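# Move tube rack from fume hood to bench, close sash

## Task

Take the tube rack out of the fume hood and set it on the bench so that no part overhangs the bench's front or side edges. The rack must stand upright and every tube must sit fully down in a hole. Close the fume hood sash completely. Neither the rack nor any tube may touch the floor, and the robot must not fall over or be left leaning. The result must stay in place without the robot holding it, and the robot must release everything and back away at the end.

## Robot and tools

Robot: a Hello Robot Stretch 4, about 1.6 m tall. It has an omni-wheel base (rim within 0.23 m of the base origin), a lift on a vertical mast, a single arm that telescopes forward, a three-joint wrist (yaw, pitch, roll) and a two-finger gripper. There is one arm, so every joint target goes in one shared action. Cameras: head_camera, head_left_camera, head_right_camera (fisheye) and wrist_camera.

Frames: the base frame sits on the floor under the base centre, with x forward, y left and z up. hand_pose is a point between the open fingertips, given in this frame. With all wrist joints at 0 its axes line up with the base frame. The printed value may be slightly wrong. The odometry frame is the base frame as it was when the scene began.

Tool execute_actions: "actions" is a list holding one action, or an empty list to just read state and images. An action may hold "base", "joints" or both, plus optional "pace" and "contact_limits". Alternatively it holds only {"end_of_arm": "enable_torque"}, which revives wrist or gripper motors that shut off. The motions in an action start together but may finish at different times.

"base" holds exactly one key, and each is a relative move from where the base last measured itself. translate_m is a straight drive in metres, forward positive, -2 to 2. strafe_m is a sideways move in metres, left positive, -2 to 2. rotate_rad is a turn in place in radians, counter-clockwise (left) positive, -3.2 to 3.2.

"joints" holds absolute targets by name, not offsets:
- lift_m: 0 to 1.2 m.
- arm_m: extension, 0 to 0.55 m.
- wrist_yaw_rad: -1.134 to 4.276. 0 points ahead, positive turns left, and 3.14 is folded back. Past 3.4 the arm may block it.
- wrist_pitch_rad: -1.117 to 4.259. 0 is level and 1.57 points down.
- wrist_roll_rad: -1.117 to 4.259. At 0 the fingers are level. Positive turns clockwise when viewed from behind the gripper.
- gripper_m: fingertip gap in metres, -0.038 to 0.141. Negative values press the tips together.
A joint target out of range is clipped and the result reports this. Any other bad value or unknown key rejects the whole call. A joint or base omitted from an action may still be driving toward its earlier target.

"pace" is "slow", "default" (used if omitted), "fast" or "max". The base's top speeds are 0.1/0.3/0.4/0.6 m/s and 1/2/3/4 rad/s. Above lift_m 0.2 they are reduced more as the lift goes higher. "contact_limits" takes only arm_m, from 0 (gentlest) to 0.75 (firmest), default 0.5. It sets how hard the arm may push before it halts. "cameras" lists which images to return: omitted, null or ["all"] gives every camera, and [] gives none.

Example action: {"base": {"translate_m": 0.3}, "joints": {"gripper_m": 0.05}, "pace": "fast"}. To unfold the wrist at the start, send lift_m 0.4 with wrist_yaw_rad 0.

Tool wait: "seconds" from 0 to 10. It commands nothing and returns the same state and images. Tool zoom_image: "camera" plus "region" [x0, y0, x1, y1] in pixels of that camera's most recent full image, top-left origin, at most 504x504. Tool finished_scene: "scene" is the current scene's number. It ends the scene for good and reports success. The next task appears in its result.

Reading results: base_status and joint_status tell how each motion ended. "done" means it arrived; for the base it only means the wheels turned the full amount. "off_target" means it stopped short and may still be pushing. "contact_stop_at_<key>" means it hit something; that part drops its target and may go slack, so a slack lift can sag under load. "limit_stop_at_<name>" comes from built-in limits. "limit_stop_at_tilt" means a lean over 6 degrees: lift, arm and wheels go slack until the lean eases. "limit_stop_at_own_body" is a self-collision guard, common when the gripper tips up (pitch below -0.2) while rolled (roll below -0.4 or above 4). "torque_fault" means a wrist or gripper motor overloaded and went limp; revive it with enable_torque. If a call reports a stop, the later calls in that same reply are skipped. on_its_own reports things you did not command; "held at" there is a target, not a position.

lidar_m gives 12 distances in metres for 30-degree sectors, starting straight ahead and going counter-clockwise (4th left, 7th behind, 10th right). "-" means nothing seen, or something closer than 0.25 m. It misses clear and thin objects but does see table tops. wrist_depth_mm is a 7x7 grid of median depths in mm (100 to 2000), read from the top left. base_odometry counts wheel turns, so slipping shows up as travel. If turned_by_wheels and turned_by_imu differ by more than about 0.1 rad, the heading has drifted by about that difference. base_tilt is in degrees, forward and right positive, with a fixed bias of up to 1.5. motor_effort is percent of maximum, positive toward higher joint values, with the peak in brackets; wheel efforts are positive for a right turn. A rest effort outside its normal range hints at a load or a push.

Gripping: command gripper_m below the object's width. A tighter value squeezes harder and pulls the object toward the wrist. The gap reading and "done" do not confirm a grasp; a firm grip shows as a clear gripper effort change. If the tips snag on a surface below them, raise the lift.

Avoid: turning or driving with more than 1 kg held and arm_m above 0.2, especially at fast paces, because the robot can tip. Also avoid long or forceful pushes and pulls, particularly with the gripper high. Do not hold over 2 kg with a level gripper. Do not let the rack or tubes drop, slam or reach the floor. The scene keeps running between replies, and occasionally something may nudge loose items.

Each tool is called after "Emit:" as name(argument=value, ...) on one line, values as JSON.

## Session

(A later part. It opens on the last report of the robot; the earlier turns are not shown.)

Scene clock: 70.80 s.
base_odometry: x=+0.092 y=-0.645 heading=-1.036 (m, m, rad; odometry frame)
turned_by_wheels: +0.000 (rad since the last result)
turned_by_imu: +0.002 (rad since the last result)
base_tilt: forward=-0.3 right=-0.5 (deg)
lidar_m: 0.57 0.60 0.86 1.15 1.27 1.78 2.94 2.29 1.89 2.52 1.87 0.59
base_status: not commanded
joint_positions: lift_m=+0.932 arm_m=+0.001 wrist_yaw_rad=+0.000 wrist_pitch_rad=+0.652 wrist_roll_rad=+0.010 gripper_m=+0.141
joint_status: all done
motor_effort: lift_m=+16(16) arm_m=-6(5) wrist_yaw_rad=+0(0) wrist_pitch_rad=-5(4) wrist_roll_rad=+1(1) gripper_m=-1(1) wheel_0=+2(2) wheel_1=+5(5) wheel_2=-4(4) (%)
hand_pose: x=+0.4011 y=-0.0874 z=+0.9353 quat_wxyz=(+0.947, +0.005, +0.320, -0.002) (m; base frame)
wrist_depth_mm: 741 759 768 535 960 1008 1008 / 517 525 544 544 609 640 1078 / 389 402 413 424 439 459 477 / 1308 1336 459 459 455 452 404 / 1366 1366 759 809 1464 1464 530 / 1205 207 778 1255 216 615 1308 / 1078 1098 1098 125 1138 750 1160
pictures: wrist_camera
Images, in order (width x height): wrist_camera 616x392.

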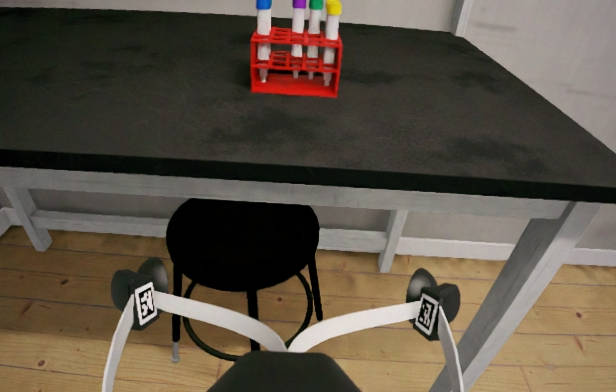

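Emit:
execute_actions(actions=[])

Scene clock: 72.00 s.
base_odometry: x=+0.092 y=-0.645 heading=-1.036 (m, m, rad; odometry frame)
turned_by_wheels: +0.000 (rad since the last result)
turned_by_imu: +0.001 (rad since the last result)
base_tilt: forward=-0.2 right=-0.5 (deg)
lidar_m: 0.56 0.61 0.84 1.17 1.26 1.79 2.92 2.26 1.88 2.51 1.88 0.59
base_status: not commanded
joint_positions: lift_m=+0.932 arm_m=+0.001 wrist_yaw_rad=+0.000 wrist_pitch_rad=+0.652 wrist_roll_rad=+0.010 gripper_m=+0.141
joint_status: all done
motor_effort: lift_m=+16(16) arm_m=-5(5) wrist_yaw_rad=+0(0) wrist_pitch_rad=-3(4) wrist_roll_rad=+1(1) gripper_m=+1(1) wheel_0=+2(2) wheel_1=+4(5) wheel_2=-4(4) (%)
hand_pose: x=+0.4011 y=-0.0874 z=+0.9353 quat_wxyz=(+0.947, +0.005, +0.320, -0.002) (m; base frame)
wrist_depth_mm: 750 750 768 535 946 991 991 / 517 530 549 544 597 647 1098 / 392 399 413 424 442 459 477 / 1366 1336 452 452 452 449 407 / 1366 1366 750 809 1499 1464 525 / 1229 208 788 1229 216 615 1281 / 1078 1078 1098 125 1138 759 1182
pictures: head_camera, head_left_camera, head_right_camera, wrist_camera
Images, in order (width x height): head_camera 420x560, head_left_camera 420x672, head_right_camera 420x672, wrist_camera 616x392.

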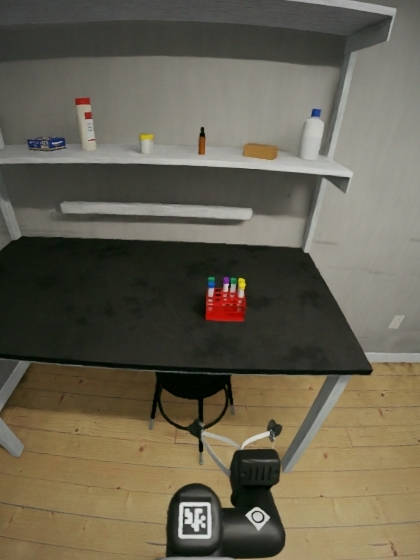

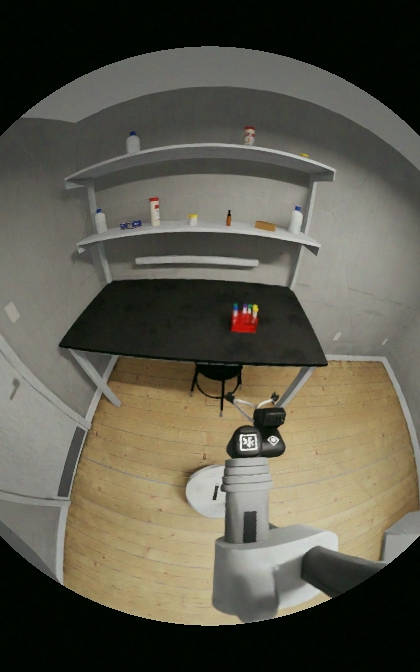

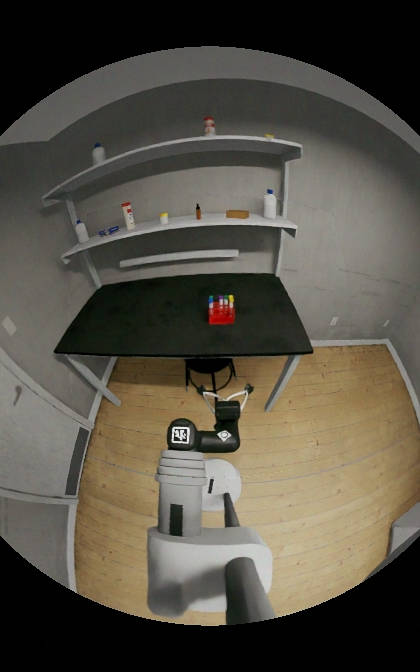

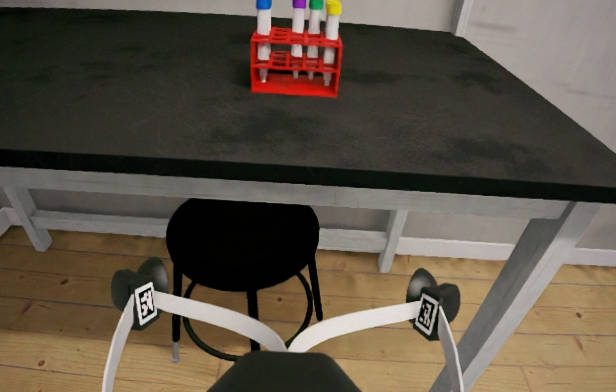

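Emit:
execute_actions(actions=[{"joints":{"wrist_pitch_rad":0,"lift_m":0.80}}], cameras=["wrist_camera"])

Emit:
zoom_image(camera="wrist_camera", region=[200, 110, 400, 270])

Scene clock: 73.87 s.
base_odometry: x=+0.092 y=-0.645 heading=-1.036 (m, m, rad; odometry frame)
turned_by_wheels: +0.000 (rad since the last result)
turned_by_imu: +0.001 (rad since the last result)
base_tilt: forward=-0.3 right=-0.4 (deg)
lidar_m: 0.56 0.59 0.85 1.17 1.27 1.76 2.94 2.29 1.88 2.51 1.87 0.58
base_status: not commanded
joint_positions: lift_m=+0.800 arm_m=+0.001 wrist_yaw_rad=+0.000 wrist_pitch_rad=+0.003 wrist_roll_rad=+0.010 gripper_m=+0.141
joint_status: all done
motor_effort: lift_m=+16(14) arm_m=-5(5) wrist_yaw_rad=+0(1) wrist_pitch_rad=-7(8) wrist_roll_rad=+1(0) gripper_m=+0(1) wheel_0=+3(2) wheel_1=+5(5) wheel_2=-4(4) (%)
hand_pose: x=+0.4603 y=-0.0874 z=+0.9776 quat_wxyz=(+1.000, +0.005, +0.001, +0.000) (m; base frame)
wrist_depth_mm: 1118 1118 1138 1138 1138 1118 1138 / 1118 1042 1025 1008 960 1138 1138 / 1118 1118 1118 1098 1118 1118 1138 / 1098 1138 1138 1118 1138 1138 1118 / 621 683 609 609 854 1138 1118 / 345 208 351 397 218 379 427 / 379 379 384 125 387 392 394
pictures: wrist_camera
Images, in order (width x height): wrist_camera 616x392.

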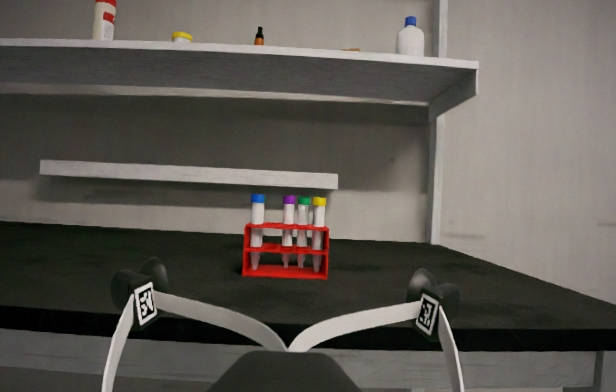

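Region (200, 110, 400, 270) of wrist_camera's 616x392 image, scaled by 2.520; it fills the top 403 rows of this view, and the rest is white.

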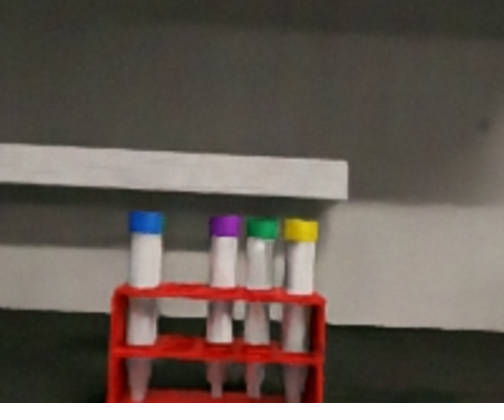

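Emit:
zoom_image(camera="wrist_camera", region=[230, 185, 345, 285])

Region (230, 185, 345, 285) of wrist_camera's 616x392 image, scaled by 4.383; it fills the top 438 rows of this view, and the rest is white.

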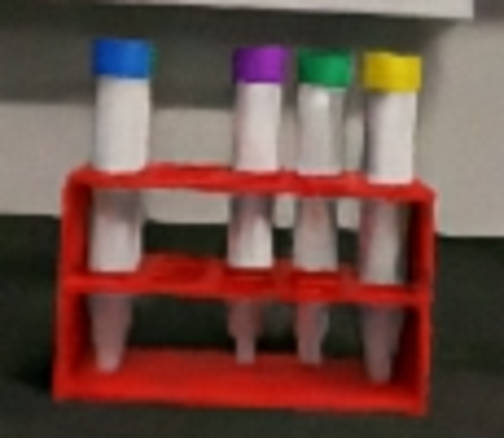

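Emit:
execute_actions(actions=[{"base":{"translate_m":-1.5},"joints":{"lift_m":0.7,"gripper_m":0.07},"pace":"fast"}], cameras=[])

Emit:
execute_actions(actions=[{"base":{"rotate_rad":-1.545},"joints":{"wrist_roll_rad":1.57}}])

Scene clock: 79.57 s.
base_odometry: x=-0.673 y=+0.646 heading=-1.036 (m, m, rad; odometry frame)
turned_by_wheels: +0.000 (rad since the last result)
turned_by_imu: +0.001 (rad since the last result)
base_tilt: forward=-0.3 right=-0.4 (deg)
lidar_m: 2.06 1.74 1.33 1.26 1.33 1.45 1.40 1.47 1.65 1.58 1.66 2.96
base_status: done
joint_positions: lift_m=+0.700 arm_m=+0.001 wrist_yaw_rad=+0.000 wrist_pitch_rad=+0.002 wrist_roll_rad=+0.010 gripper_m=+0.070
joint_status: all done
motor_effort: lift_m=+17(16) arm_m=-5(5) wrist_yaw_rad=+1(0) wrist_pitch_rad=-6(6) wrist_roll_rad=+1(1) gripper_m=-2(0) wheel_0=-1(11) wheel_1=-2(9) wheel_2=+2(17) (%)
hand_pose: x=+0.4603 y=-0.0874 z=+0.8776 quat_wxyz=(+1.000, +0.005, +0.001, +0.000) (m; base frame)
wrist_depth_mm: 1756 - - - - - - / 1808 - - - - - - / 1808 - - - - - - / 1808 - - - - - - / 1863 - - - - - - / 1808 - 211 - 204 - - / 1708 1756 1863 123 1808 - -
pictures: none
No camera images: the call's "cameras" was empty. Leave "cameras" out to get every camera's image.

Scene clock: 81.60 s.
base_odometry: x=-0.673 y=+0.646 heading=-2.581 (m, m, rad; odometry frame)
turned_by_wheels: -1.544 (rad since the last result)
turned_by_imu: -1.571 (rad since the last result)
base_tilt: forward=-0.3 right=-0.4 (deg)
lidar_m: 1.58 1.68 2.94 2.07 1.68 1.30 1.25 1.34 1.44 1.40 1.49 1.63
base_status: done
joint_positions: lift_m=+0.700 arm_m=+0.001 wrist_yaw_rad=+0.000 wrist_pitch_rad=+0.002 wrist_roll_rad=+1.569 gripper_m=+0.070
joint_status: all done
motor_effort: lift_m=+17(17) arm_m=-5(5) wrist_yaw_rad=+0(1) wrist_pitch_rad=-5(6) wrist_roll_rad=+2(5) gripper_m=-3(2) wheel_0=+2(2) wheel_1=+3(11) wheel_2=+4(14) (%)
hand_pose: x=+0.4603 y=-0.0874 z=+0.8776 quat_wxyz=(+0.708, +0.707, +0.001, -0.001) (m; base frame)
wrist_depth_mm: 1281 1708 1537 1336 1336 1366 1160 / 1281 1863 1921 1336 1336 1366 1138 / 1336 1921 1921 1336 1336 1366 1160 / 1308 1921 - 1336 1366 1397 1118 / 1308 1921 - 1366 1366 1366 1118 / 1308 1464 211 1336 204 1397 1098 / - 1336 1397 124 1397 1397 1078
pictures: head_camera, head_left_camera, head_right_camera, wrist_camera
Images, in order (width x height): head_camera 420x560, head_left_camera 420x672, head_right_camera 420x672, wrist_camera 616x392.

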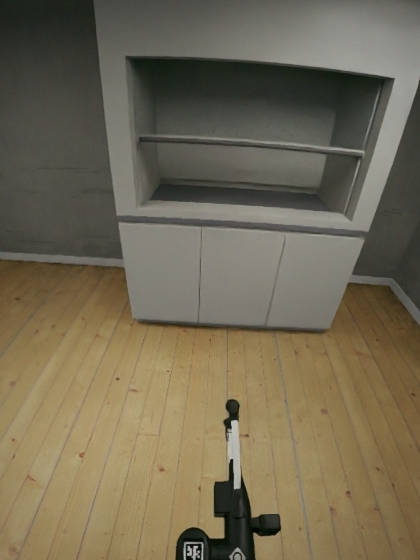

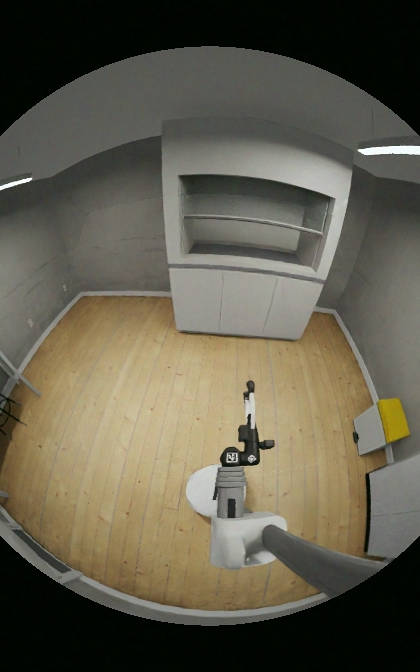

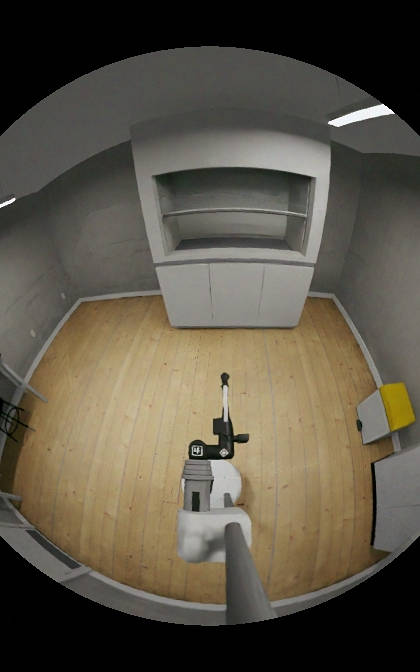

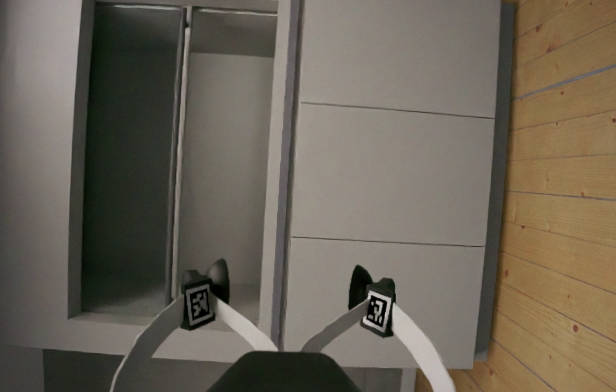

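Emit:
execute_actions(actions=[{"base":{"translate_m":0.84},"joints":{"lift_m":1.15},"pace":"fast"}], cameras=[])

Emit:
execute_actions(actions=[{"base":{"strafe_m":-0.08},"joints":{"arm_m":0.15}}], cameras=["head_camera","wrist_camera"])

Scene clock: 85.77 s.
base_odometry: x=-1.384 y=+0.199 heading=-2.580 (m, m, rad; odometry frame)
turned_by_wheels: +0.000 (rad since the last result)
turned_by_imu: +0.003 (rad since the last result)
base_tilt: forward=-0.2 right=-0.5 (deg)
lidar_m: 0.75 0.80 2.49 2.09 2.17 2.18 2.14 1.94 1.48 1.49 1.03 0.75
base_status: done
joint_positions: lift_m=+1.150 arm_m=+0.001 wrist_yaw_rad=+0.000 wrist_pitch_rad=+0.002 wrist_roll_rad=+1.570 gripper_m=+0.070
joint_status: all done
motor_effort: lift_m=+20(18) arm_m=-5(5) wrist_yaw_rad=-1(0) wrist_pitch_rad=-6(4) wrist_roll_rad=+2(2) gripper_m=-1(2) wheel_0=+1(7) wheel_1=+1(8) wheel_2=-1(14) (%)
hand_pose: x=+0.4603 y=-0.0874 z=+1.3274 quat_wxyz=(+0.708, +0.707, +0.001, -0.001) (m; base frame)
wrist_depth_mm: 554 1118 1118 1138 1118 676 535 / 564 1098 1138 1160 1160 676 535 / 554 1118 1138 1160 1160 661 539 / 564 1138 1138 1160 1182 654 549 / 574 1138 1138 1160 1160 634 549 / 591 1138 211 1182 204 627 554 / 597 976 1025 124 1008 609 559
pictures: none
No camera images: the call's "cameras" was empty. Leave "cameras" out to get every camera's image.

Scene clock: 87.27 s.
base_odometry: x=-1.426 y=+0.267 heading=-2.580 (m, m, rad; odometry frame)
turned_by_wheels: +0.000 (rad since the last result)
turned_by_imu: +0.000 (rad since the last result)
base_tilt: forward=-0.4 right=-0.4 (deg)
lidar_m: 0.74 0.78 2.49 2.18 2.28 2.19 2.14 1.86 1.40 1.41 1.03 0.77
base_status: done
joint_positions: lift_m=+1.150 arm_m=+0.149 wrist_yaw_rad=+0.000 wrist_pitch_rad=+0.002 wrist_roll_rad=+1.570 gripper_m=+0.070
joint_status: all done
motor_effort: lift_m=+20(20) arm_m=+5(6) wrist_yaw_rad=+0(1) wrist_pitch_rad=-5(6) wrist_roll_rad=+2(2) gripper_m=-3(2) wheel_0=-1(11) wheel_1=+1(11) wheel_2=+0(0) (%)
hand_pose: x=+0.6085 y=-0.0874 z=+1.3274 quat_wxyz=(+0.708, +0.707, +0.001, -0.001) (m; base frame)
wrist_depth_mm: 976 960 976 991 1025 768 480 / 991 991 991 991 1008 750 477 / 976 976 991 1008 1008 741 477 / 991 976 991 1008 1025 732 466 / 1008 991 1008 1008 1042 715 462 / 1008 991 210 1025 205 699 455 / 991 1042 1008 124 1025 683 445
pictures: head_camera, wrist_camera
Images, in order (width x height): head_camera 420x560, wrist_camera 616x392.

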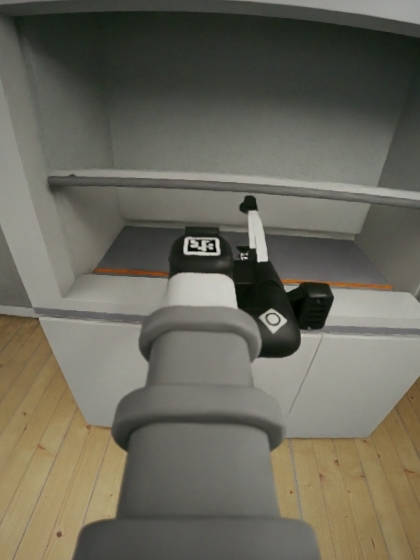

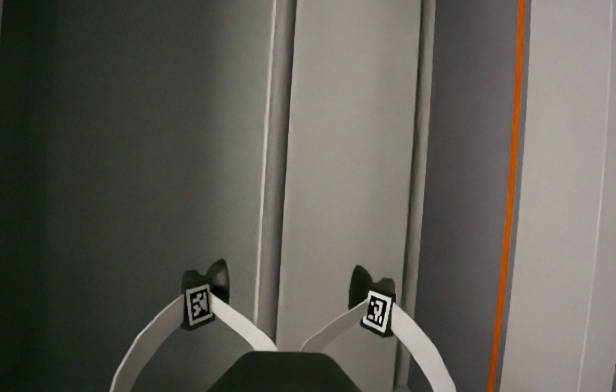

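Emit:
execute_actions(actions=[{"joints":{"lift_m":1.178,"arm_m":0.27}}], cameras=["wrist_camera"])

Scene clock: 92.20 s.
base_odometry: x=-1.426 y=+0.267 heading=-2.580 (m, m, rad; odometry frame)
turned_by_wheels: +0.000 (rad since the last result)
turned_by_imu: +0.002 (rad since the last result)
base_tilt: forward=-0.3 right=-0.4 (deg)
lidar_m: 0.74 0.79 2.47 2.16 2.25 2.18 2.13 1.84 1.41 1.41 1.03 0.77
base_status: not commanded
joint_positions: lift_m=+1.178 arm_m=+0.269 wrist_yaw_rad=+0.000 wrist_pitch_rad=+0.002 wrist_roll_rad=+1.570 gripper_m=+0.070
joint_status: all done
motor_effort: lift_m=+21(30) arm_m=+5(3) wrist_yaw_rad=-1(0) wrist_pitch_rad=-3(4) wrist_roll_rad=+2(2) gripper_m=-2(3) wheel_0=-1(0) wheel_1=+0(1) wheel_2=+0(0) (%)
hand_pose: x=+0.7285 y=-0.0874 z=+1.3554 quat_wxyz=(+0.708, +0.707, +0.001, -0.001) (m; base frame)
wrist_depth_mm: 866 866 854 878 891 820 580 / 854 866 878 878 904 798 559 / 854 878 891 891 904 788 559 / 866 878 891 891 904 778 554 / 891 891 891 891 904 768 549 / 866 878 211 362 205 741 539 / 878 878 917 124 904 732 535
pictures: wrist_camera
Images, in order (width x height): wrist_camera 616x392.

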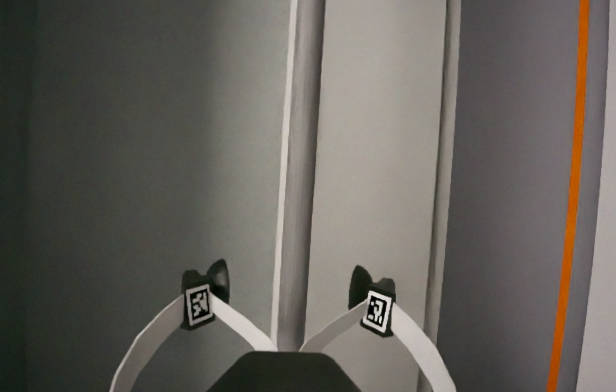

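Emit:
execute_actions(actions=[{"base":{"translate_m":0.08},"joints":{"arm_m":0.33},"pace":"slow"}], cameras=["wrist_camera"])

Scene clock: 94.63 s.
base_odometry: x=-1.493 y=+0.224 heading=-2.581 (m, m, rad; odometry frame)
turned_by_wheels: -0.001 (rad since the last result)
turned_by_imu: +0.010 (rad since the last result)
base_tilt: forward=-0.4 right=-0.3 (deg)
lidar_m: 0.67 0.73 2.40 2.16 2.26 2.26 2.22 1.86 1.44 1.84 0.93 0.69
base_status: done
joint_positions: lift_m=+1.178 arm_m=+0.328 wrist_yaw_rad=-0.014 wrist_pitch_rad=-0.003 wrist_roll_rad=+1.570 gripper_m=+0.070
joint_status: all done
on_its_own: wrist_yaw_rad is at rest, and its effort (+41) is outside its rest range (-13 to +13)
motor_effort: lift_m=+20(21) arm_m=+13(14) wrist_yaw_rad=+41(42) wrist_pitch_rad=+11(11) wrist_roll_rad=+1(2) gripper_m=-2(2) wheel_0=+3(8) wheel_1=+5(9) wheel_2=-19(17) (%)
hand_pose: x=+0.7858 y=-0.0916 z=+1.3569 quat_wxyz=(+0.707, +0.707, -0.006, -0.004) (m; base frame)
wrist_depth_mm: 741 732 759 182 759 768 591 / 732 750 750 177 759 778 564 / 741 759 759 177 768 768 564 / 741 759 759 181 768 768 564 / 750 768 759 182 778 788 549 / 759 759 759 179 204 768 549 / 759 768 778 123 778 741 549
pictures: wrist_camera
Images, in order (width x height): wrist_camera 616x392.

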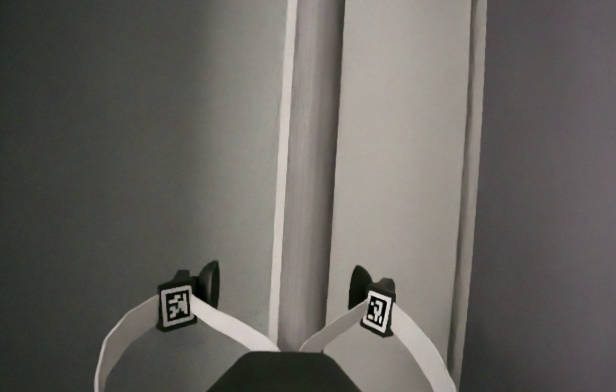

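Emit:
execute_actions(actions=[{"joints":{"arm_m":0.305},"pace":"slow"}], cameras=["wrist_camera"])

Scene clock: 96.10 s.
base_odometry: x=-1.494 y=+0.224 heading=-2.581 (m, m, rad; odometry frame)
turned_by_wheels: +0.000 (rad since the last result)
turned_by_imu: +0.001 (rad since the last result)
base_tilt: forward=-0.3 right=-0.5 (deg)
lidar_m: 0.66 0.70 2.40 2.18 2.25 2.26 2.21 1.84 1.45 1.84 0.92 0.69
base_status: not commanded
joint_positions: lift_m=+1.178 arm_m=+0.306 wrist_yaw_rad=+0.000 wrist_pitch_rad=+0.002 wrist_roll_rad=+1.571 gripper_m=+0.070
joint_status: all done
motor_effort: lift_m=+21(20) arm_m=-5(13) wrist_yaw_rad=+1(41) wrist_pitch_rad=-4(10) wrist_roll_rad=-1(2) gripper_m=-2(2) wheel_0=-1(3) wheel_1=+1(4) wheel_2=-4(19) (%)
hand_pose: x=+0.7653 y=-0.0875 z=+1.3555 quat_wxyz=(+0.707, +0.707, +0.001, -0.001) (m; base frame)
wrist_depth_mm: 741 750 759 189 768 778 574 / 750 759 750 196 778 778 564 / 741 768 750 236 788 778 564 / 759 768 768 194 788 778 554 / 768 768 768 196 788 768 544 / 778 768 211 193 204 750 535 / 778 778 788 124 798 723 539
pictures: wrist_camera
Images, in order (width x height): wrist_camera 616x392.

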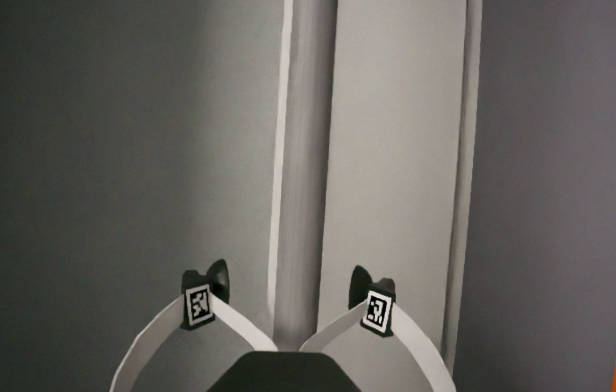

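Emit:
execute_actions(actions=[{"joints":{"gripper_m":0.0}}], cameras=["wrist_camera"])

Emit:
execute_actions(actions=[{"joints":{"lift_m":1.158},"pace":"slow"}], cameras=["wrist_camera"])

Scene clock: 97.83 s.
base_odometry: x=-1.494 y=+0.224 heading=-2.580 (m, m, rad; odometry frame)
turned_by_wheels: +0.001 (rad since the last result)
turned_by_imu: -0.017 (rad since the last result)
base_tilt: forward=-0.1 right=-0.5 (deg)
lidar_m: 0.65 0.70 2.33 2.17 2.25 2.26 2.21 1.89 1.43 1.85 0.92 0.67
base_status: not commanded
joint_positions: lift_m=+1.178 arm_m=+0.306 wrist_yaw_rad=+0.014 wrist_pitch_rad=+0.006 wrist_roll_rad=+1.571 gripper_m=+0.001
joint_status: all done
on_its_own: wrist_yaw_rad is at rest, and its effort (-41) is outside its rest range (-13 to +13)
motor_effort: lift_m=+21(21) arm_m=-5(5) wrist_yaw_rad=-41(40) wrist_pitch_rad=-17(17) wrist_roll_rad=-1(2) gripper_m=-23(25) wheel_0=-2(4) wheel_1=+1(1) wheel_2=+9(9) (%)
hand_pose: x=+0.7665 y=-0.0834 z=+1.3542 quat_wxyz=(+0.707, +0.707, +0.007, +0.003) (m; base frame)
wrist_depth_mm: 732 741 750 227 768 778 569 / 741 741 759 185 768 788 554 / 741 750 759 185 778 778 554 / 750 759 768 191 778 768 544 / 759 759 778 233 798 750 535 / 759 768 187 189 798 750 539 / 759 778 778 125 798 683 535
pictures: wrist_camera
Images, in order (width x height): wrist_camera 616x392.

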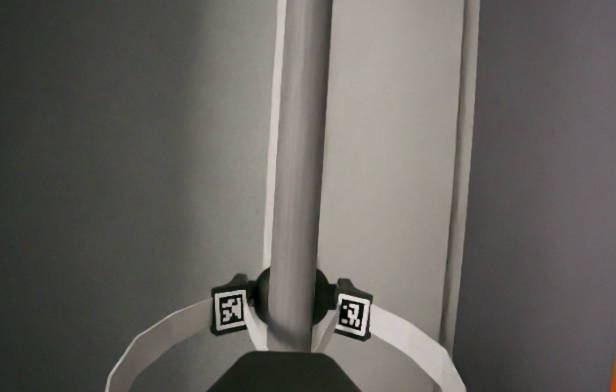

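Scene clock: 98.77 s.
base_odometry: x=-1.494 y=+0.224 heading=-2.580 (m, m, rad; odometry frame)
turned_by_wheels: +0.000 (rad since the last result)
turned_by_imu: +0.000 (rad since the last result)
base_tilt: forward=-0.2 right=-0.4 (deg)
lidar_m: 0.64 0.70 2.34 2.16 2.21 2.27 2.22 1.87 1.43 1.85 0.91 0.69
base_status: not commanded
joint_positions: lift_m=+1.159 arm_m=+0.306 wrist_yaw_rad=+0.014 wrist_pitch_rad=-0.011 wrist_roll_rad=+1.571 gripper_m=+0.001
joint_status: all done
on_its_own: wrist_yaw_rad is at rest, and its effort (-40) is outside its rest range (-13 to +13); wrist_pitch_rad is at rest, and its effort (+35) is outside its rest range (-23 to +23)
motor_effort: lift_m=+10(22) arm_m=-5(5) wrist_yaw_rad=-40(41) wrist_pitch_rad=+35(31) wrist_roll_rad=-1(1) gripper_m=-24(24) wheel_0=-2(2) wheel_1=+2(1) wheel_2=+10(10) (%)
hand_pose: x=+0.7665 y=-0.0835 z=+1.3399 quat_wxyz=(+0.707, +0.707, +0.001, +0.009) (m; base frame)
wrist_depth_mm: 750 750 750 187 759 759 574 / 750 759 759 188 778 768 569 / 768 759 768 185 768 778 559 / 768 768 768 189 778 778 554 / 778 778 768 235 778 778 549 / 788 768 186 187 788 759 535 / 778 778 778 148 788 732 539
pictures: wrist_camera
Images, in order (width x height): wrist_camera 616x392.

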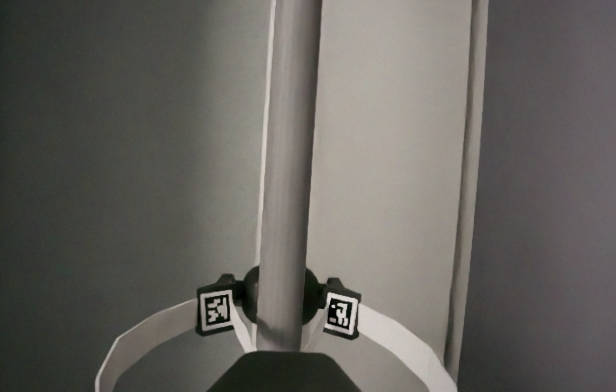

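Emit:
execute_actions(actions=[{"joints":{"lift_m":1.138,"arm_m":0.313},"pace":"slow"}], cameras=[])

Emit:
execute_actions(actions=[{"joints":{"lift_m":1.118},"pace":"slow"}], cameras=[])

Emit:
execute_actions(actions=[{"joints":{"lift_m":1.098},"pace":"slow"}], cameras=["wrist_camera"])

Scene clock: 99.93 s.
base_odometry: x=-1.494 y=+0.224 heading=-2.580 (m, m, rad; odometry frame)
turned_by_wheels: +0.000 (rad since the last result)
turned_by_imu: +0.001 (rad since the last result)
base_tilt: forward=-0.3 right=-0.4 (deg)
lidar_m: 0.66 0.70 2.35 2.16 2.25 2.25 2.22 1.88 1.45 1.84 0.91 0.70
base_status: not commanded
joint_positions: lift_m=+1.139 arm_m=+0.313 wrist_yaw_rad=+0.011 wrist_pitch_rad=-0.024 wrist_roll_rad=+1.570 gripper_m=+0.001
joint_status: all done
on_its_own: wrist_yaw_rad is at rest, and its effort (-31) is outside its rest range (-13 to +13); wrist_pitch_rad is at rest, and its effort (+69) is outside its rest range (-23 to +23)
motor_effort: lift_m=+5(7) arm_m=+1(4) wrist_yaw_rad=-31(39) wrist_pitch_rad=+69(71) wrist_roll_rad=-1(2) gripper_m=-19(23) wheel_0=-2(2) wheel_1=+1(1) wheel_2=+10(10) (%)
hand_pose: x=+0.7730 y=-0.0844 z=+1.3241 quat_wxyz=(+0.707, +0.707, -0.005, +0.012) (m; base frame)
wrist_depth_mm: 759 750 741 223 750 750 580 / 759 759 768 225 759 750 559 / 759 759 768 226 768 768 554 / 778 759 768 768 778 768 544 / 778 778 778 768 778 768 539 / 788 788 182 187 778 768 535 / 788 788 778 128 788 741 535
pictures: none
No camera images: the call's "cameras" was empty. Leave "cameras" out to get every camera's image.

Scene clock: 101.10 s.
base_odometry: x=-1.494 y=+0.224 heading=-2.580 (m, m, rad; odometry frame)
turned_by_wheels: +0.000 (rad since the last result)
turned_by_imu: +0.001 (rad since the last result)
base_tilt: forward=-0.3 right=-0.5 (deg)
lidar_m: 0.65 0.71 2.33 2.18 2.24 2.26 2.20 1.89 1.44 1.85 0.92 0.68
base_status: not commanded
joint_positions: lift_m=+1.119 arm_m=+0.313 wrist_yaw_rad=+0.008 wrist_pitch_rad=-0.014 wrist_roll_rad=+1.570 gripper_m=+0.000
joint_status: all done
on_its_own: wrist_yaw_rad is at rest, and its effort (-25) is outside its rest range (-13 to +13); wrist_pitch_rad is at rest, and its effort (+40) is outside its rest range (-23 to +23)
motor_effort: lift_m=+9(11) arm_m=+0(1) wrist_yaw_rad=-25(33) wrist_pitch_rad=+40(87) wrist_roll_rad=-1(1) gripper_m=-14(23) wheel_0=+0(1) wheel_1=+1(1) wheel_2=+9(10) (%)
hand_pose: x=+0.7731 y=-0.0850 z=+1.3009 quat_wxyz=(+0.707, +0.707, -0.002, +0.008) (m; base frame)
wrist_depth_mm: 741 750 750 178 768 750 530 / 750 750 768 182 778 741 512 / 759 759 768 228 768 741 504 / 759 759 768 229 768 723 504 / 768 759 768 230 768 707 496 / 768 778 181 188 778 683 500 / 778 788 788 131 788 676 488
pictures: none
No camera images: the call's "cameras" was empty. Leave "cameras" out to get every camera's image.

Scene clock: 102.23 s.
base_odometry: x=-1.494 y=+0.224 heading=-2.580 (m, m, rad; odometry frame)
turned_by_wheels: +0.000 (rad since the last result)
turned_by_imu: +0.000 (rad since the last result)
base_tilt: forward=-0.2 right=-0.4 (deg)
lidar_m: 0.67 0.71 2.35 2.16 2.24 2.28 2.22 1.86 1.43 1.85 0.94 0.68
base_status: not commanded
joint_positions: lift_m=+1.099 arm_m=+0.313 wrist_yaw_rad=+0.010 wrist_pitch_rad=-0.020 wrist_roll_rad=+1.570 gripper_m=+0.000
joint_status: all done
on_its_own: wrist_yaw_rad is at rest, and its effort (-28) is outside its rest range (-13 to +13); wrist_pitch_rad is at rest, and its effort (+59) is outside its rest range (-23 to +23)
motor_effort: lift_m=+7(4) arm_m=+0(0) wrist_yaw_rad=-28(31) wrist_pitch_rad=+59(80) wrist_roll_rad=+0(1) gripper_m=-18(22) wheel_0=+0(1) wheel_1=+1(1) wheel_2=+10(10) (%)
hand_pose: x=+0.7731 y=-0.0846 z=+1.2828 quat_wxyz=(+0.707, +0.707, -0.004, +0.010) (m; base frame)
wrist_depth_mm: 750 759 759 224 759 732 517 / 759 750 759 225 759 723 512 / 759 768 768 226 768 715 492 / 768 768 759 228 768 707 484 / 778 768 768 768 768 683 484 / 788 778 183 186 768 668 480 / 788 788 778 126 788 654 473
pictures: wrist_camera
Images, in order (width x height): wrist_camera 616x392.

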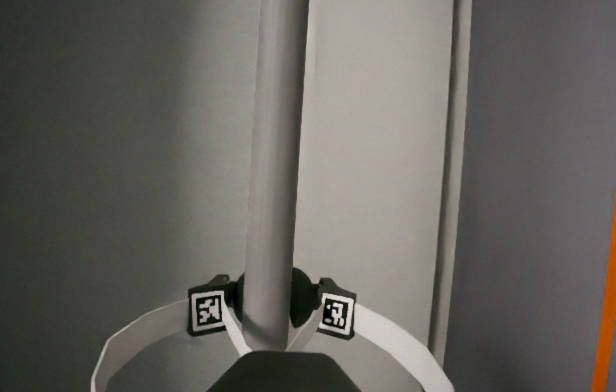

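Emit:
execute_actions(actions=[{"joints":{"lift_m":1.082},"pace":"slow"}], cameras=[])

Emit:
execute_actions(actions=[{"joints":{"lift_m":1.066},"pace":"slow"}], cameras=[])

Emit:
execute_actions(actions=[{"joints":{"lift_m":1.05},"pace":"slow"}], cameras=[])

Scene clock: 103.73 s.
base_odometry: x=-1.494 y=+0.224 heading=-2.580 (m, m, rad; odometry frame)
turned_by_wheels: +0.000 (rad since the last result)
turned_by_imu: +0.001 (rad since the last result)
base_tilt: forward=-0.2 right=-0.5 (deg)
lidar_m: 0.66 0.71 2.33 2.17 2.21 2.28 2.21 1.90 1.45 1.84 0.92 0.69
base_status: not commanded
joint_positions: lift_m=+1.083 arm_m=+0.313 wrist_yaw_rad=+0.009 wrist_pitch_rad=-0.017 wrist_roll_rad=+1.570 gripper_m=+0.000
joint_status: all done
on_its_own: wrist_yaw_rad is at rest, and its effort (-27) is outside its rest range (-13 to +13); wrist_pitch_rad is at rest, and its effort (+51) is outside its rest range (-23 to +23)
motor_effort: lift_m=+8(11) arm_m=+0(0) wrist_yaw_rad=-27(31) wrist_pitch_rad=+51(85) wrist_roll_rad=+1(1) gripper_m=-17(24) wheel_0=+1(1) wheel_1=+1(1) wheel_2=+10(10) (%)
hand_pose: x=+0.7731 y=-0.0848 z=+1.2661 quat_wxyz=(+0.707, +0.707, -0.003, +0.009) (m; base frame)
wrist_depth_mm: 759 750 750 181 759 691 480 / 759 759 768 225 768 683 484 / 768 759 759 228 778 676 477 / 778 768 778 228 768 668 469 / 768 788 778 788 778 647 466 / 778 768 183 187 788 634 459 / 778 778 788 124 788 621 449
pictures: none
No camera images: the call's "cameras" was empty. Leave "cameras" out to get every camera's image.

Scene clock: 104.83 s.
base_odometry: x=-1.494 y=+0.224 heading=-2.580 (m, m, rad; odometry frame)
turned_by_wheels: +0.000 (rad since the last result)
turned_by_imu: +0.000 (rad since the last result)
base_tilt: forward=-0.3 right=-0.4 (deg)
lidar_m: 0.67 0.71 2.32 2.19 2.22 2.26 2.20 1.89 1.44 1.84 0.92 0.69
base_status: not commanded
joint_positions: lift_m=+1.067 arm_m=+0.313 wrist_yaw_rad=+0.010 wrist_pitch_rad=-0.019 wrist_roll_rad=+1.570 gripper_m=+0.000
joint_status: all done
on_its_own: wrist_yaw_rad is at rest, and its effort (-28) is outside its rest range (-13 to +13); wrist_pitch_rad is at rest, and its effort (+56) is outside its rest range (-23 to +23)
motor_effort: lift_m=+7(7) arm_m=+0(0) wrist_yaw_rad=-28(31) wrist_pitch_rad=+56(80) wrist_roll_rad=-1(1) gripper_m=-18(22) wheel_0=+1(1) wheel_1=+1(1) wheel_2=+10(10) (%)
hand_pose: x=+0.7731 y=-0.0847 z=+1.2506 quat_wxyz=(+0.707, +0.707, -0.003, +0.010) (m; base frame)
wrist_depth_mm: 759 759 759 184 759 661 466 / 759 768 759 226 759 661 459 / 759 759 759 227 759 647 459 / 778 759 778 229 768 640 455 / 778 768 768 768 768 627 445 / 778 778 183 186 778 609 436 / 768 778 768 125 788 597 430
pictures: none
No camera images: the call's "cameras" was empty. Leave "cameras" out to get every camera's image.

Scene clock: 105.97 s.
base_odometry: x=-1.494 y=+0.224 heading=-2.580 (m, m, rad; odometry frame)
turned_by_wheels: +0.000 (rad since the last result)
turned_by_imu: +0.000 (rad since the last result)
base_tilt: forward=-0.3 right=-0.4 (deg)
lidar_m: 0.65 0.69 2.34 2.14 2.24 2.25 2.22 1.89 1.46 1.86 0.93 0.69
base_status: not commanded
joint_positions: lift_m=+1.051 arm_m=+0.313 wrist_yaw_rad=+0.009 wrist_pitch_rad=-0.018 wrist_roll_rad=+1.570 gripper_m=+0.000
joint_status: all done
on_its_own: wrist_yaw_rad is at rest, and its effort (-27) is outside its rest range (-13 to +13); wrist_pitch_rad is at rest, and its effort (+52) is outside its rest range (-23 to +23)
motor_effort: lift_m=+8(8) arm_m=+0(0) wrist_yaw_rad=-27(32) wrist_pitch_rad=+52(83) wrist_roll_rad=-1(0) gripper_m=-17(23) wheel_0=+0(1) wheel_1=+1(1) wheel_2=+10(9) (%)
hand_pose: x=+0.7731 y=-0.0847 z=+1.2342 quat_wxyz=(+0.707, +0.707, -0.003, +0.010) (m; base frame)
wrist_depth_mm: 741 750 750 181 768 627 442 / 759 768 759 225 768 621 439 / 759 768 759 227 768 615 439 / 759 768 768 229 768 603 430 / 778 778 778 778 768 591 421 / 778 778 183 186 778 574 413 / 778 778 788 124 788 559 404
pictures: none
No camera images: the call's "cameras" was empty. Leave "cameras" out to get every camera's image.

Emit:
execute_actions(actions=[{"joints":{"lift_m":1.025},"pace":"slow"}], cameras=[])

Scene clock: 107.50 s.
base_odometry: x=-1.494 y=+0.224 heading=-2.580 (m, m, rad; odometry frame)
turned_by_wheels: +0.000 (rad since the last result)
turned_by_imu: +0.001 (rad since the last result)
base_tilt: forward=-0.1 right=-0.4 (deg)
lidar_m: 0.66 0.70 2.30 2.16 2.24 2.27 2.22 1.89 1.46 1.84 0.92 0.69
base_status: not commanded
joint_positions: lift_m=+1.026 arm_m=+0.313 wrist_yaw_rad=+0.008 wrist_pitch_rad=-0.014 wrist_roll_rad=+1.570 gripper_m=+0.000
joint_status: all done
on_its_own: wrist_yaw_rad is at rest, and its effort (-25) is outside its rest range (-13 to +13); wrist_pitch_rad is at rest, and its effort (+40) is outside its rest range (-23 to +23)
motor_effort: lift_m=+9(10) arm_m=+0(0) wrist_yaw_rad=-25(32) wrist_pitch_rad=+40(92) wrist_roll_rad=+0(1) gripper_m=-15(23) wheel_0=+1(1) wheel_1=+1(1) wheel_2=+10(10) (%)
hand_pose: x=+0.7731 y=-0.0850 z=+1.2079 quat_wxyz=(+0.707, +0.707, -0.002, +0.008) (m; base frame)
wrist_depth_mm: 759 750 759 178 759 564 394 / 750 759 759 183 768 559 394 / 768 759 768 228 778 549 397 / 759 768 768 229 778 539 387 / 768 768 768 229 788 535 379 / 768 778 182 187 778 517 373 / 778 788 778 131 778 504 364
pictures: none
No camera images: the call's "cameras" was empty. Leave "cameras" out to get every camera's image.

Emit:
execute_actions(actions=[{"joints":{"lift_m":1.008},"pace":"slow"}], cameras=[])

Emit:
execute_actions(actions=[{"joints":{"lift_m":0.991},"pace":"slow"}], cameras=[])

Emit:
execute_actions(actions=[{"joints":{"lift_m":0.974},"pace":"slow"}], cameras=[])

Emit:
execute_actions(actions=[{"joints":{"lift_m":0.957},"pace":"slow"}], cameras=[])

Emit:
execute_actions(actions=[{"joints":{"lift_m":0.94},"pace":"slow"}], cameras=["wrist_camera"])

Scene clock: 109.00 s.
base_odometry: x=-1.494 y=+0.224 heading=-2.579 (m, m, rad; odometry frame)
turned_by_wheels: +0.000 (rad since the last result)
turned_by_imu: +0.001 (rad since the last result)
base_tilt: forward=-0.3 right=-0.4 (deg)
lidar_m: 0.67 0.70 2.33 2.18 2.23 2.28 2.21 1.90 1.44 1.86 0.91 0.69
base_status: not commanded
joint_positions: lift_m=+1.009 arm_m=+0.313 wrist_yaw_rad=+0.010 wrist_pitch_rad=-0.023 wrist_roll_rad=+1.570 gripper_m=+0.001
joint_status: all done
on_its_own: wrist_yaw_rad is at rest, and its effort (-30) is outside its rest range (-13 to +13); wrist_pitch_rad is at rest, and its effort (+66) is outside its rest range (-23 to +23)
motor_effort: lift_m=+6(10) arm_m=+0(0) wrist_yaw_rad=-30(30) wrist_pitch_rad=+66(76) wrist_roll_rad=-1(1) gripper_m=-20(21) wheel_0=+1(1) wheel_1=+1(1) wheel_2=+10(10) (%)
hand_pose: x=+0.7732 y=-0.0845 z=+1.1938 quat_wxyz=(+0.707, +0.707, -0.004, +0.012) (m; base frame)
wrist_depth_mm: 759 750 750 223 759 559 389 / 759 759 759 224 768 549 384 / 768 768 768 226 768 544 382 / 759 768 759 768 768 535 379 / 778 778 778 778 768 525 370 / 778 788 182 187 788 504 364 / 788 798 778 128 778 492 364
pictures: none
No camera images: the call's "cameras" was empty. Leave "cameras" out to get every camera's image.

Scene clock: 110.13 s.
base_odometry: x=-1.494 y=+0.224 heading=-2.579 (m, m, rad; odometry frame)
turned_by_wheels: +0.000 (rad since the last result)
turned_by_imu: +0.000 (rad since the last result)
base_tilt: forward=-0.3 right=-0.6 (deg)
lidar_m: 0.66 0.70 2.34 2.15 2.23 2.28 2.22 1.89 1.44 1.84 0.93 0.70
base_status: not commanded
joint_positions: lift_m=+0.992 arm_m=+0.313 wrist_yaw_rad=+0.009 wrist_pitch_rad=-0.016 wrist_roll_rad=+1.570 gripper_m=+0.000
joint_status: all done
on_its_own: wrist_yaw_rad is at rest, and its effort (-26) is outside its rest range (-13 to +13); wrist_pitch_rad is at rest, and its effort (+48) is outside its rest range (-23 to +23)
motor_effort: lift_m=+8(6) arm_m=+0(0) wrist_yaw_rad=-26(31) wrist_pitch_rad=+48(83) wrist_roll_rad=+0(1) gripper_m=-16(24) wheel_0=+1(1) wheel_1=+1(1) wheel_2=+10(10) (%)
hand_pose: x=+0.7731 y=-0.0848 z=+1.1747 quat_wxyz=(+0.707, +0.707, -0.003, +0.009) (m; base frame)
wrist_depth_mm: 750 750 750 180 759 504 362 / 759 750 750 224 768 500 319 / 759 759 759 227 768 488 317 / 768 768 768 229 768 480 279 / 778 768 778 229 778 477 274 / 768 768 181 188 707 459 276 / 788 778 778 133 778 449 272
pictures: none
No camera images: the call's "cameras" was empty. Leave "cameras" out to get every camera's image.

Scene clock: 111.23 s.
base_odometry: x=-1.494 y=+0.224 heading=-2.579 (m, m, rad; odometry frame)
turned_by_wheels: +0.000 (rad since the last result)
turned_by_imu: +0.000 (rad since the last result)
base_tilt: forward=-0.4 right=-0.4 (deg)
lidar_m: 0.66 0.71 2.34 2.18 2.22 2.28 2.20 1.88 1.45 1.85 0.91 0.68
base_status: not commanded
joint_positions: lift_m=+0.975 arm_m=+0.313 wrist_yaw_rad=+0.010 wrist_pitch_rad=-0.019 wrist_roll_rad=+1.570 gripper_m=+0.000
joint_status: all done
on_its_own: wrist_yaw_rad is at rest, and its effort (-28) is outside its rest range (-13 to +13); wrist_pitch_rad is at rest, and its effort (+58) is outside its rest range (-23 to +23)
motor_effort: lift_m=+7(4) arm_m=+0(0) wrist_yaw_rad=-28(31) wrist_pitch_rad=+58(81) wrist_roll_rad=-1(1) gripper_m=-19(22) wheel_0=+1(1) wheel_1=+1(1) wheel_2=+10(10) (%)
hand_pose: x=+0.7732 y=-0.0846 z=+1.1588 quat_wxyz=(+0.707, +0.707, -0.003, +0.010) (m; base frame)
wrist_depth_mm: 759 759 741 224 759 480 276 / 750 759 750 224 768 473 272 / 759 778 768 226 759 473 263 / 759 768 759 229 768 455 259 / 778 788 778 768 768 449 260 / 778 778 183 186 676 439 257 / 788 778 788 126 788 427 253
pictures: none
No camera images: the call's "cameras" was empty. Leave "cameras" out to get every camera's image.

Scene clock: 112.40 s.
base_odometry: x=-1.494 y=+0.224 heading=-2.579 (m, m, rad; odometry frame)
turned_by_wheels: +0.000 (rad since the last result)
turned_by_imu: +0.000 (rad since the last result)
base_tilt: forward=-0.2 right=-0.4 (deg)
lidar_m: 0.66 0.72 2.30 2.17 2.23 2.27 2.22 1.89 1.43 1.86 0.91 0.68
base_status: not commanded
joint_positions: lift_m=+0.958 arm_m=+0.313 wrist_yaw_rad=+0.009 wrist_pitch_rad=-0.017 wrist_roll_rad=+1.570 gripper_m=+0.000
joint_status: all done
on_its_own: wrist_yaw_rad is at rest, and its effort (-27) is outside its rest range (-13 to +13); wrist_pitch_rad is at rest, and its effort (+49) is outside its rest range (-23 to +23)
motor_effort: lift_m=+8(10) arm_m=+0(0) wrist_yaw_rad=-27(32) wrist_pitch_rad=+49(85) wrist_roll_rad=+0(0) gripper_m=-16(22) wheel_0=+0(1) wheel_1=+1(1) wheel_2=+10(10) (%)
hand_pose: x=+0.7731 y=-0.0848 z=+1.1409 quat_wxyz=(+0.707, +0.707, -0.003, +0.009) (m; base frame)
wrist_depth_mm: 741 759 750 180 750 439 247 / 759 750 759 226 768 430 245 / 759 768 768 227 759 424 243 / 778 768 768 228 768 418 239 / 788 778 778 768 768 410 235 / 778 778 181 187 609 399 230 / 788 788 778 134 715 389 226
pictures: none
No camera images: the call's "cameras" was empty. Leave "cameras" out to get every camera's image.

Scene clock: 113.53 s.
base_odometry: x=-1.494 y=+0.224 heading=-2.579 (m, m, rad; odometry frame)
turned_by_wheels: +0.000 (rad since the last result)
turned_by_imu: +0.000 (rad since the last result)
base_tilt: forward=-0.3 right=-0.4 (deg)
lidar_m: 0.66 0.71 2.32 2.18 2.23 2.28 2.22 1.90 1.44 1.84 0.94 0.69
base_status: not commanded
joint_positions: lift_m=+0.941 arm_m=+0.313 wrist_yaw_rad=+0.010 wrist_pitch_rad=-0.019 wrist_roll_rad=+1.570 gripper_m=+0.000
joint_status: all done
on_its_own: wrist_yaw_rad is at rest, and its effort (-28) is outside its rest range (-13 to +13); wrist_pitch_rad is at rest, and its effort (+55) is outside its rest range (-23 to +23)
motor_effort: lift_m=+7(6) arm_m=+0(0) wrist_yaw_rad=-28(31) wrist_pitch_rad=+55(81) wrist_roll_rad=-1(1) gripper_m=-18(23) wheel_0=+1(1) wheel_1=+1(1) wheel_2=+10(10) (%)
hand_pose: x=+0.7732 y=-0.0847 z=+1.1246 quat_wxyz=(+0.707, +0.707, -0.003, +0.010) (m; base frame)
wrist_depth_mm: 750 750 759 184 759 404 224 / 759 759 759 225 759 402 223 / 768 759 768 226 768 397 220 / 768 759 778 229 768 392 217 / 768 778 768 778 750 382 214 / 768 778 183 186 574 285 209 / 778 788 778 125 668 278 206
pictures: wrist_camera
Images, in order (width x height): wrist_camera 616x392.

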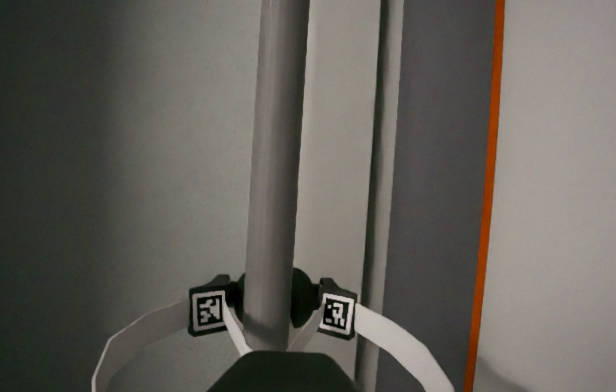

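Emit:
execute_actions(actions=[{"joints":{"lift_m":0.923},"pace":"slow"}], cameras=[])

Emit:
execute_actions(actions=[{"joints":{"lift_m":0.906},"pace":"slow"}], cameras=[])

Emit:
execute_actions(actions=[{"joints":{"lift_m":0.915,"gripper_m":0.07}}], cameras=[])

Emit:
execute_actions(actions=[{"joints":{"arm_m":0.2}}], cameras=["wrist_camera"])

Scene clock: 115.17 s.
base_odometry: x=-1.494 y=+0.224 heading=-2.579 (m, m, rad; odometry frame)
turned_by_wheels: +0.000 (rad since the last result)
turned_by_imu: +0.001 (rad since the last result)
base_tilt: forward=-0.2 right=-0.5 (deg)
lidar_m: 0.66 0.70 2.33 2.16 2.25 2.28 2.22 1.89 1.45 1.85 0.90 0.70
base_status: not commanded
joint_positions: lift_m=+0.924 arm_m=+0.313 wrist_yaw_rad=+0.009 wrist_pitch_rad=-0.017 wrist_roll_rad=+1.570 gripper_m=+0.000
joint_status: all done
on_its_own: wrist_yaw_rad is at rest, and its effort (-27) is outside its rest range (-13 to +13); wrist_pitch_rad is at rest, and its effort (+51) is outside its rest range (-23 to +23)
motor_effort: lift_m=+8(8) arm_m=+0(0) wrist_yaw_rad=-27(32) wrist_pitch_rad=+51(85) wrist_roll_rad=+0(1) gripper_m=-16(22) wheel_0=+1(1) wheel_1=+1(1) wheel_2=+10(10) (%)
hand_pose: x=+0.7732 y=-0.0848 z=+1.1071 quat_wxyz=(+0.707, +0.707, -0.003, +0.009) (m; base frame)
wrist_depth_mm: 750 750 759 181 750 273 196 / 750 750 750 225 741 270 195 / 759 759 759 227 723 266 193 / 759 759 768 229 699 263 191 / 759 768 768 759 668 256 187 / 788 778 182 187 512 251 184 / 778 788 778 124 603 242 -
pictures: none
No camera images: the call's "cameras" was empty. Leave "cameras" out to get every camera's image.

Scene clock: 116.30 s.
base_odometry: x=-1.494 y=+0.224 heading=-2.579 (m, m, rad; odometry frame)
turned_by_wheels: +0.000 (rad since the last result)
turned_by_imu: +0.000 (rad since the last result)
base_tilt: forward=-0.3 right=-0.5 (deg)
lidar_m: 0.65 0.72 2.34 2.16 2.26 2.28 2.22 1.88 1.44 1.84 0.94 0.68
base_status: not commanded
joint_positions: lift_m=+0.907 arm_m=+0.313 wrist_yaw_rad=+0.010 wrist_pitch_rad=-0.019 wrist_roll_rad=+1.570 gripper_m=+0.000
joint_status: all done
on_its_own: wrist_yaw_rad is at rest, and its effort (-27) is outside its rest range (-13 to +13); wrist_pitch_rad is at rest, and its effort (+56) is outside its rest range (-23 to +23)
motor_effort: lift_m=+7(9) arm_m=+0(0) wrist_yaw_rad=-27(31) wrist_pitch_rad=+56(80) wrist_roll_rad=-1(0) gripper_m=-16(22) wheel_0=+1(1) wheel_1=+1(1) wheel_2=+9(10) (%)
hand_pose: x=+0.7732 y=-0.0847 z=+1.0904 quat_wxyz=(+0.707, +0.707, -0.003, +0.010) (m; base frame)
wrist_depth_mm: 750 759 750 182 715 240 - / 759 759 768 224 683 237 177 / 759 759 759 227 661 235 175 / 768 768 768 229 634 230 173 / 768 778 778 768 621 225 170 / 778 778 183 186 477 220 166 / 778 778 788 125 554 214 -
pictures: none
No camera images: the call's "cameras" was empty. Leave "cameras" out to get every camera's image.

Scene clock: 117.80 s.
base_odometry: x=-1.494 y=+0.224 heading=-2.579 (m, m, rad; odometry frame)
turned_by_wheels: +0.000 (rad since the last result)
turned_by_imu: +0.001 (rad since the last result)
base_tilt: forward=-0.4 right=-0.4 (deg)
lidar_m: 0.65 0.70 2.33 2.19 2.24 2.27 2.22 1.90 1.43 1.86 0.89 0.69
base_status: not commanded
joint_positions: lift_m=+0.915 arm_m=+0.313 wrist_yaw_rad=+0.003 wrist_pitch_rad=-0.007 wrist_roll_rad=+1.570 gripper_m=+0.070
joint_status: all done
motor_effort: lift_m=+17(18) arm_m=+0(0) wrist_yaw_rad=-9(28) wrist_pitch_rad=+23(55) wrist_roll_rad=+0(0) gripper_m=+0(17) wheel_0=+6(6) wheel_1=+3(3) wheel_2=+4(10) (%)
hand_pose: x=+0.7726 y=-0.0866 z=+1.0954 quat_wxyz=(+0.707, +0.707, -0.002, +0.004) (m; base frame)
wrist_depth_mm: 750 750 750 227 668 236 - / 759 741 768 229 640 233 175 / 750 759 768 230 621 230 173 / 759 759 768 759 603 226 171 / 759 778 778 778 574 221 168 / 768 768 186 186 500 217 165 / 778 768 778 127 436 211 -
pictures: none
No camera images: the call's "cameras" was empty. Leave "cameras" out to get every camera's image.

Scene clock: 119.13 s.
base_odometry: x=-1.494 y=+0.224 heading=-2.580 (m, m, rad; odometry frame)
turned_by_wheels: +0.000 (rad since the last result)
turned_by_imu: +0.000 (rad since the last result)
base_tilt: forward=-0.2 right=-0.5 (deg)
lidar_m: 0.66 0.71 2.35 2.16 2.25 2.29 2.21 1.89 1.44 1.85 0.93 0.67
base_status: not commanded
joint_positions: lift_m=+0.915 arm_m=+0.201 wrist_yaw_rad=+0.000 wrist_pitch_rad=+0.002 wrist_roll_rad=+1.570 gripper_m=+0.070
joint_status: all done
motor_effort: lift_m=+18(18) arm_m=-5(6) wrist_yaw_rad=+0(11) wrist_pitch_rad=-5(24) wrist_roll_rad=+1(0) gripper_m=+0(3) wheel_0=+2(6) wheel_1=+2(3) wheel_2=+4(4) (%)
hand_pose: x=+0.6603 y=-0.0874 z=+1.0925 quat_wxyz=(+0.707, +0.707, +0.001, -0.001) (m; base frame)
wrist_depth_mm: 842 854 854 866 615 248 250 / 854 854 866 878 597 249 250 / 854 866 866 878 580 251 252 / 842 878 866 878 559 250 254 / 866 878 866 891 384 253 262 / 854 866 211 904 204 254 263 / 866 878 878 124 366 255 273
pictures: wrist_camera
Images, in order (width x height): wrist_camera 616x392.

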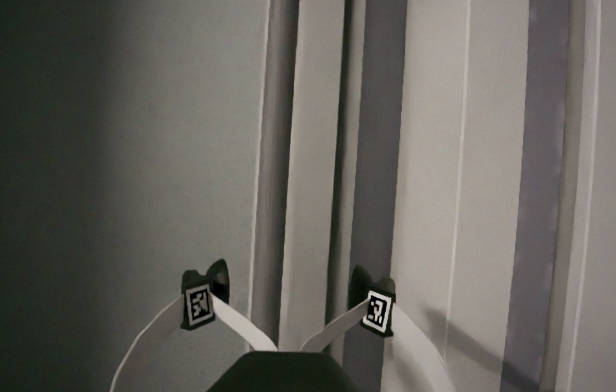

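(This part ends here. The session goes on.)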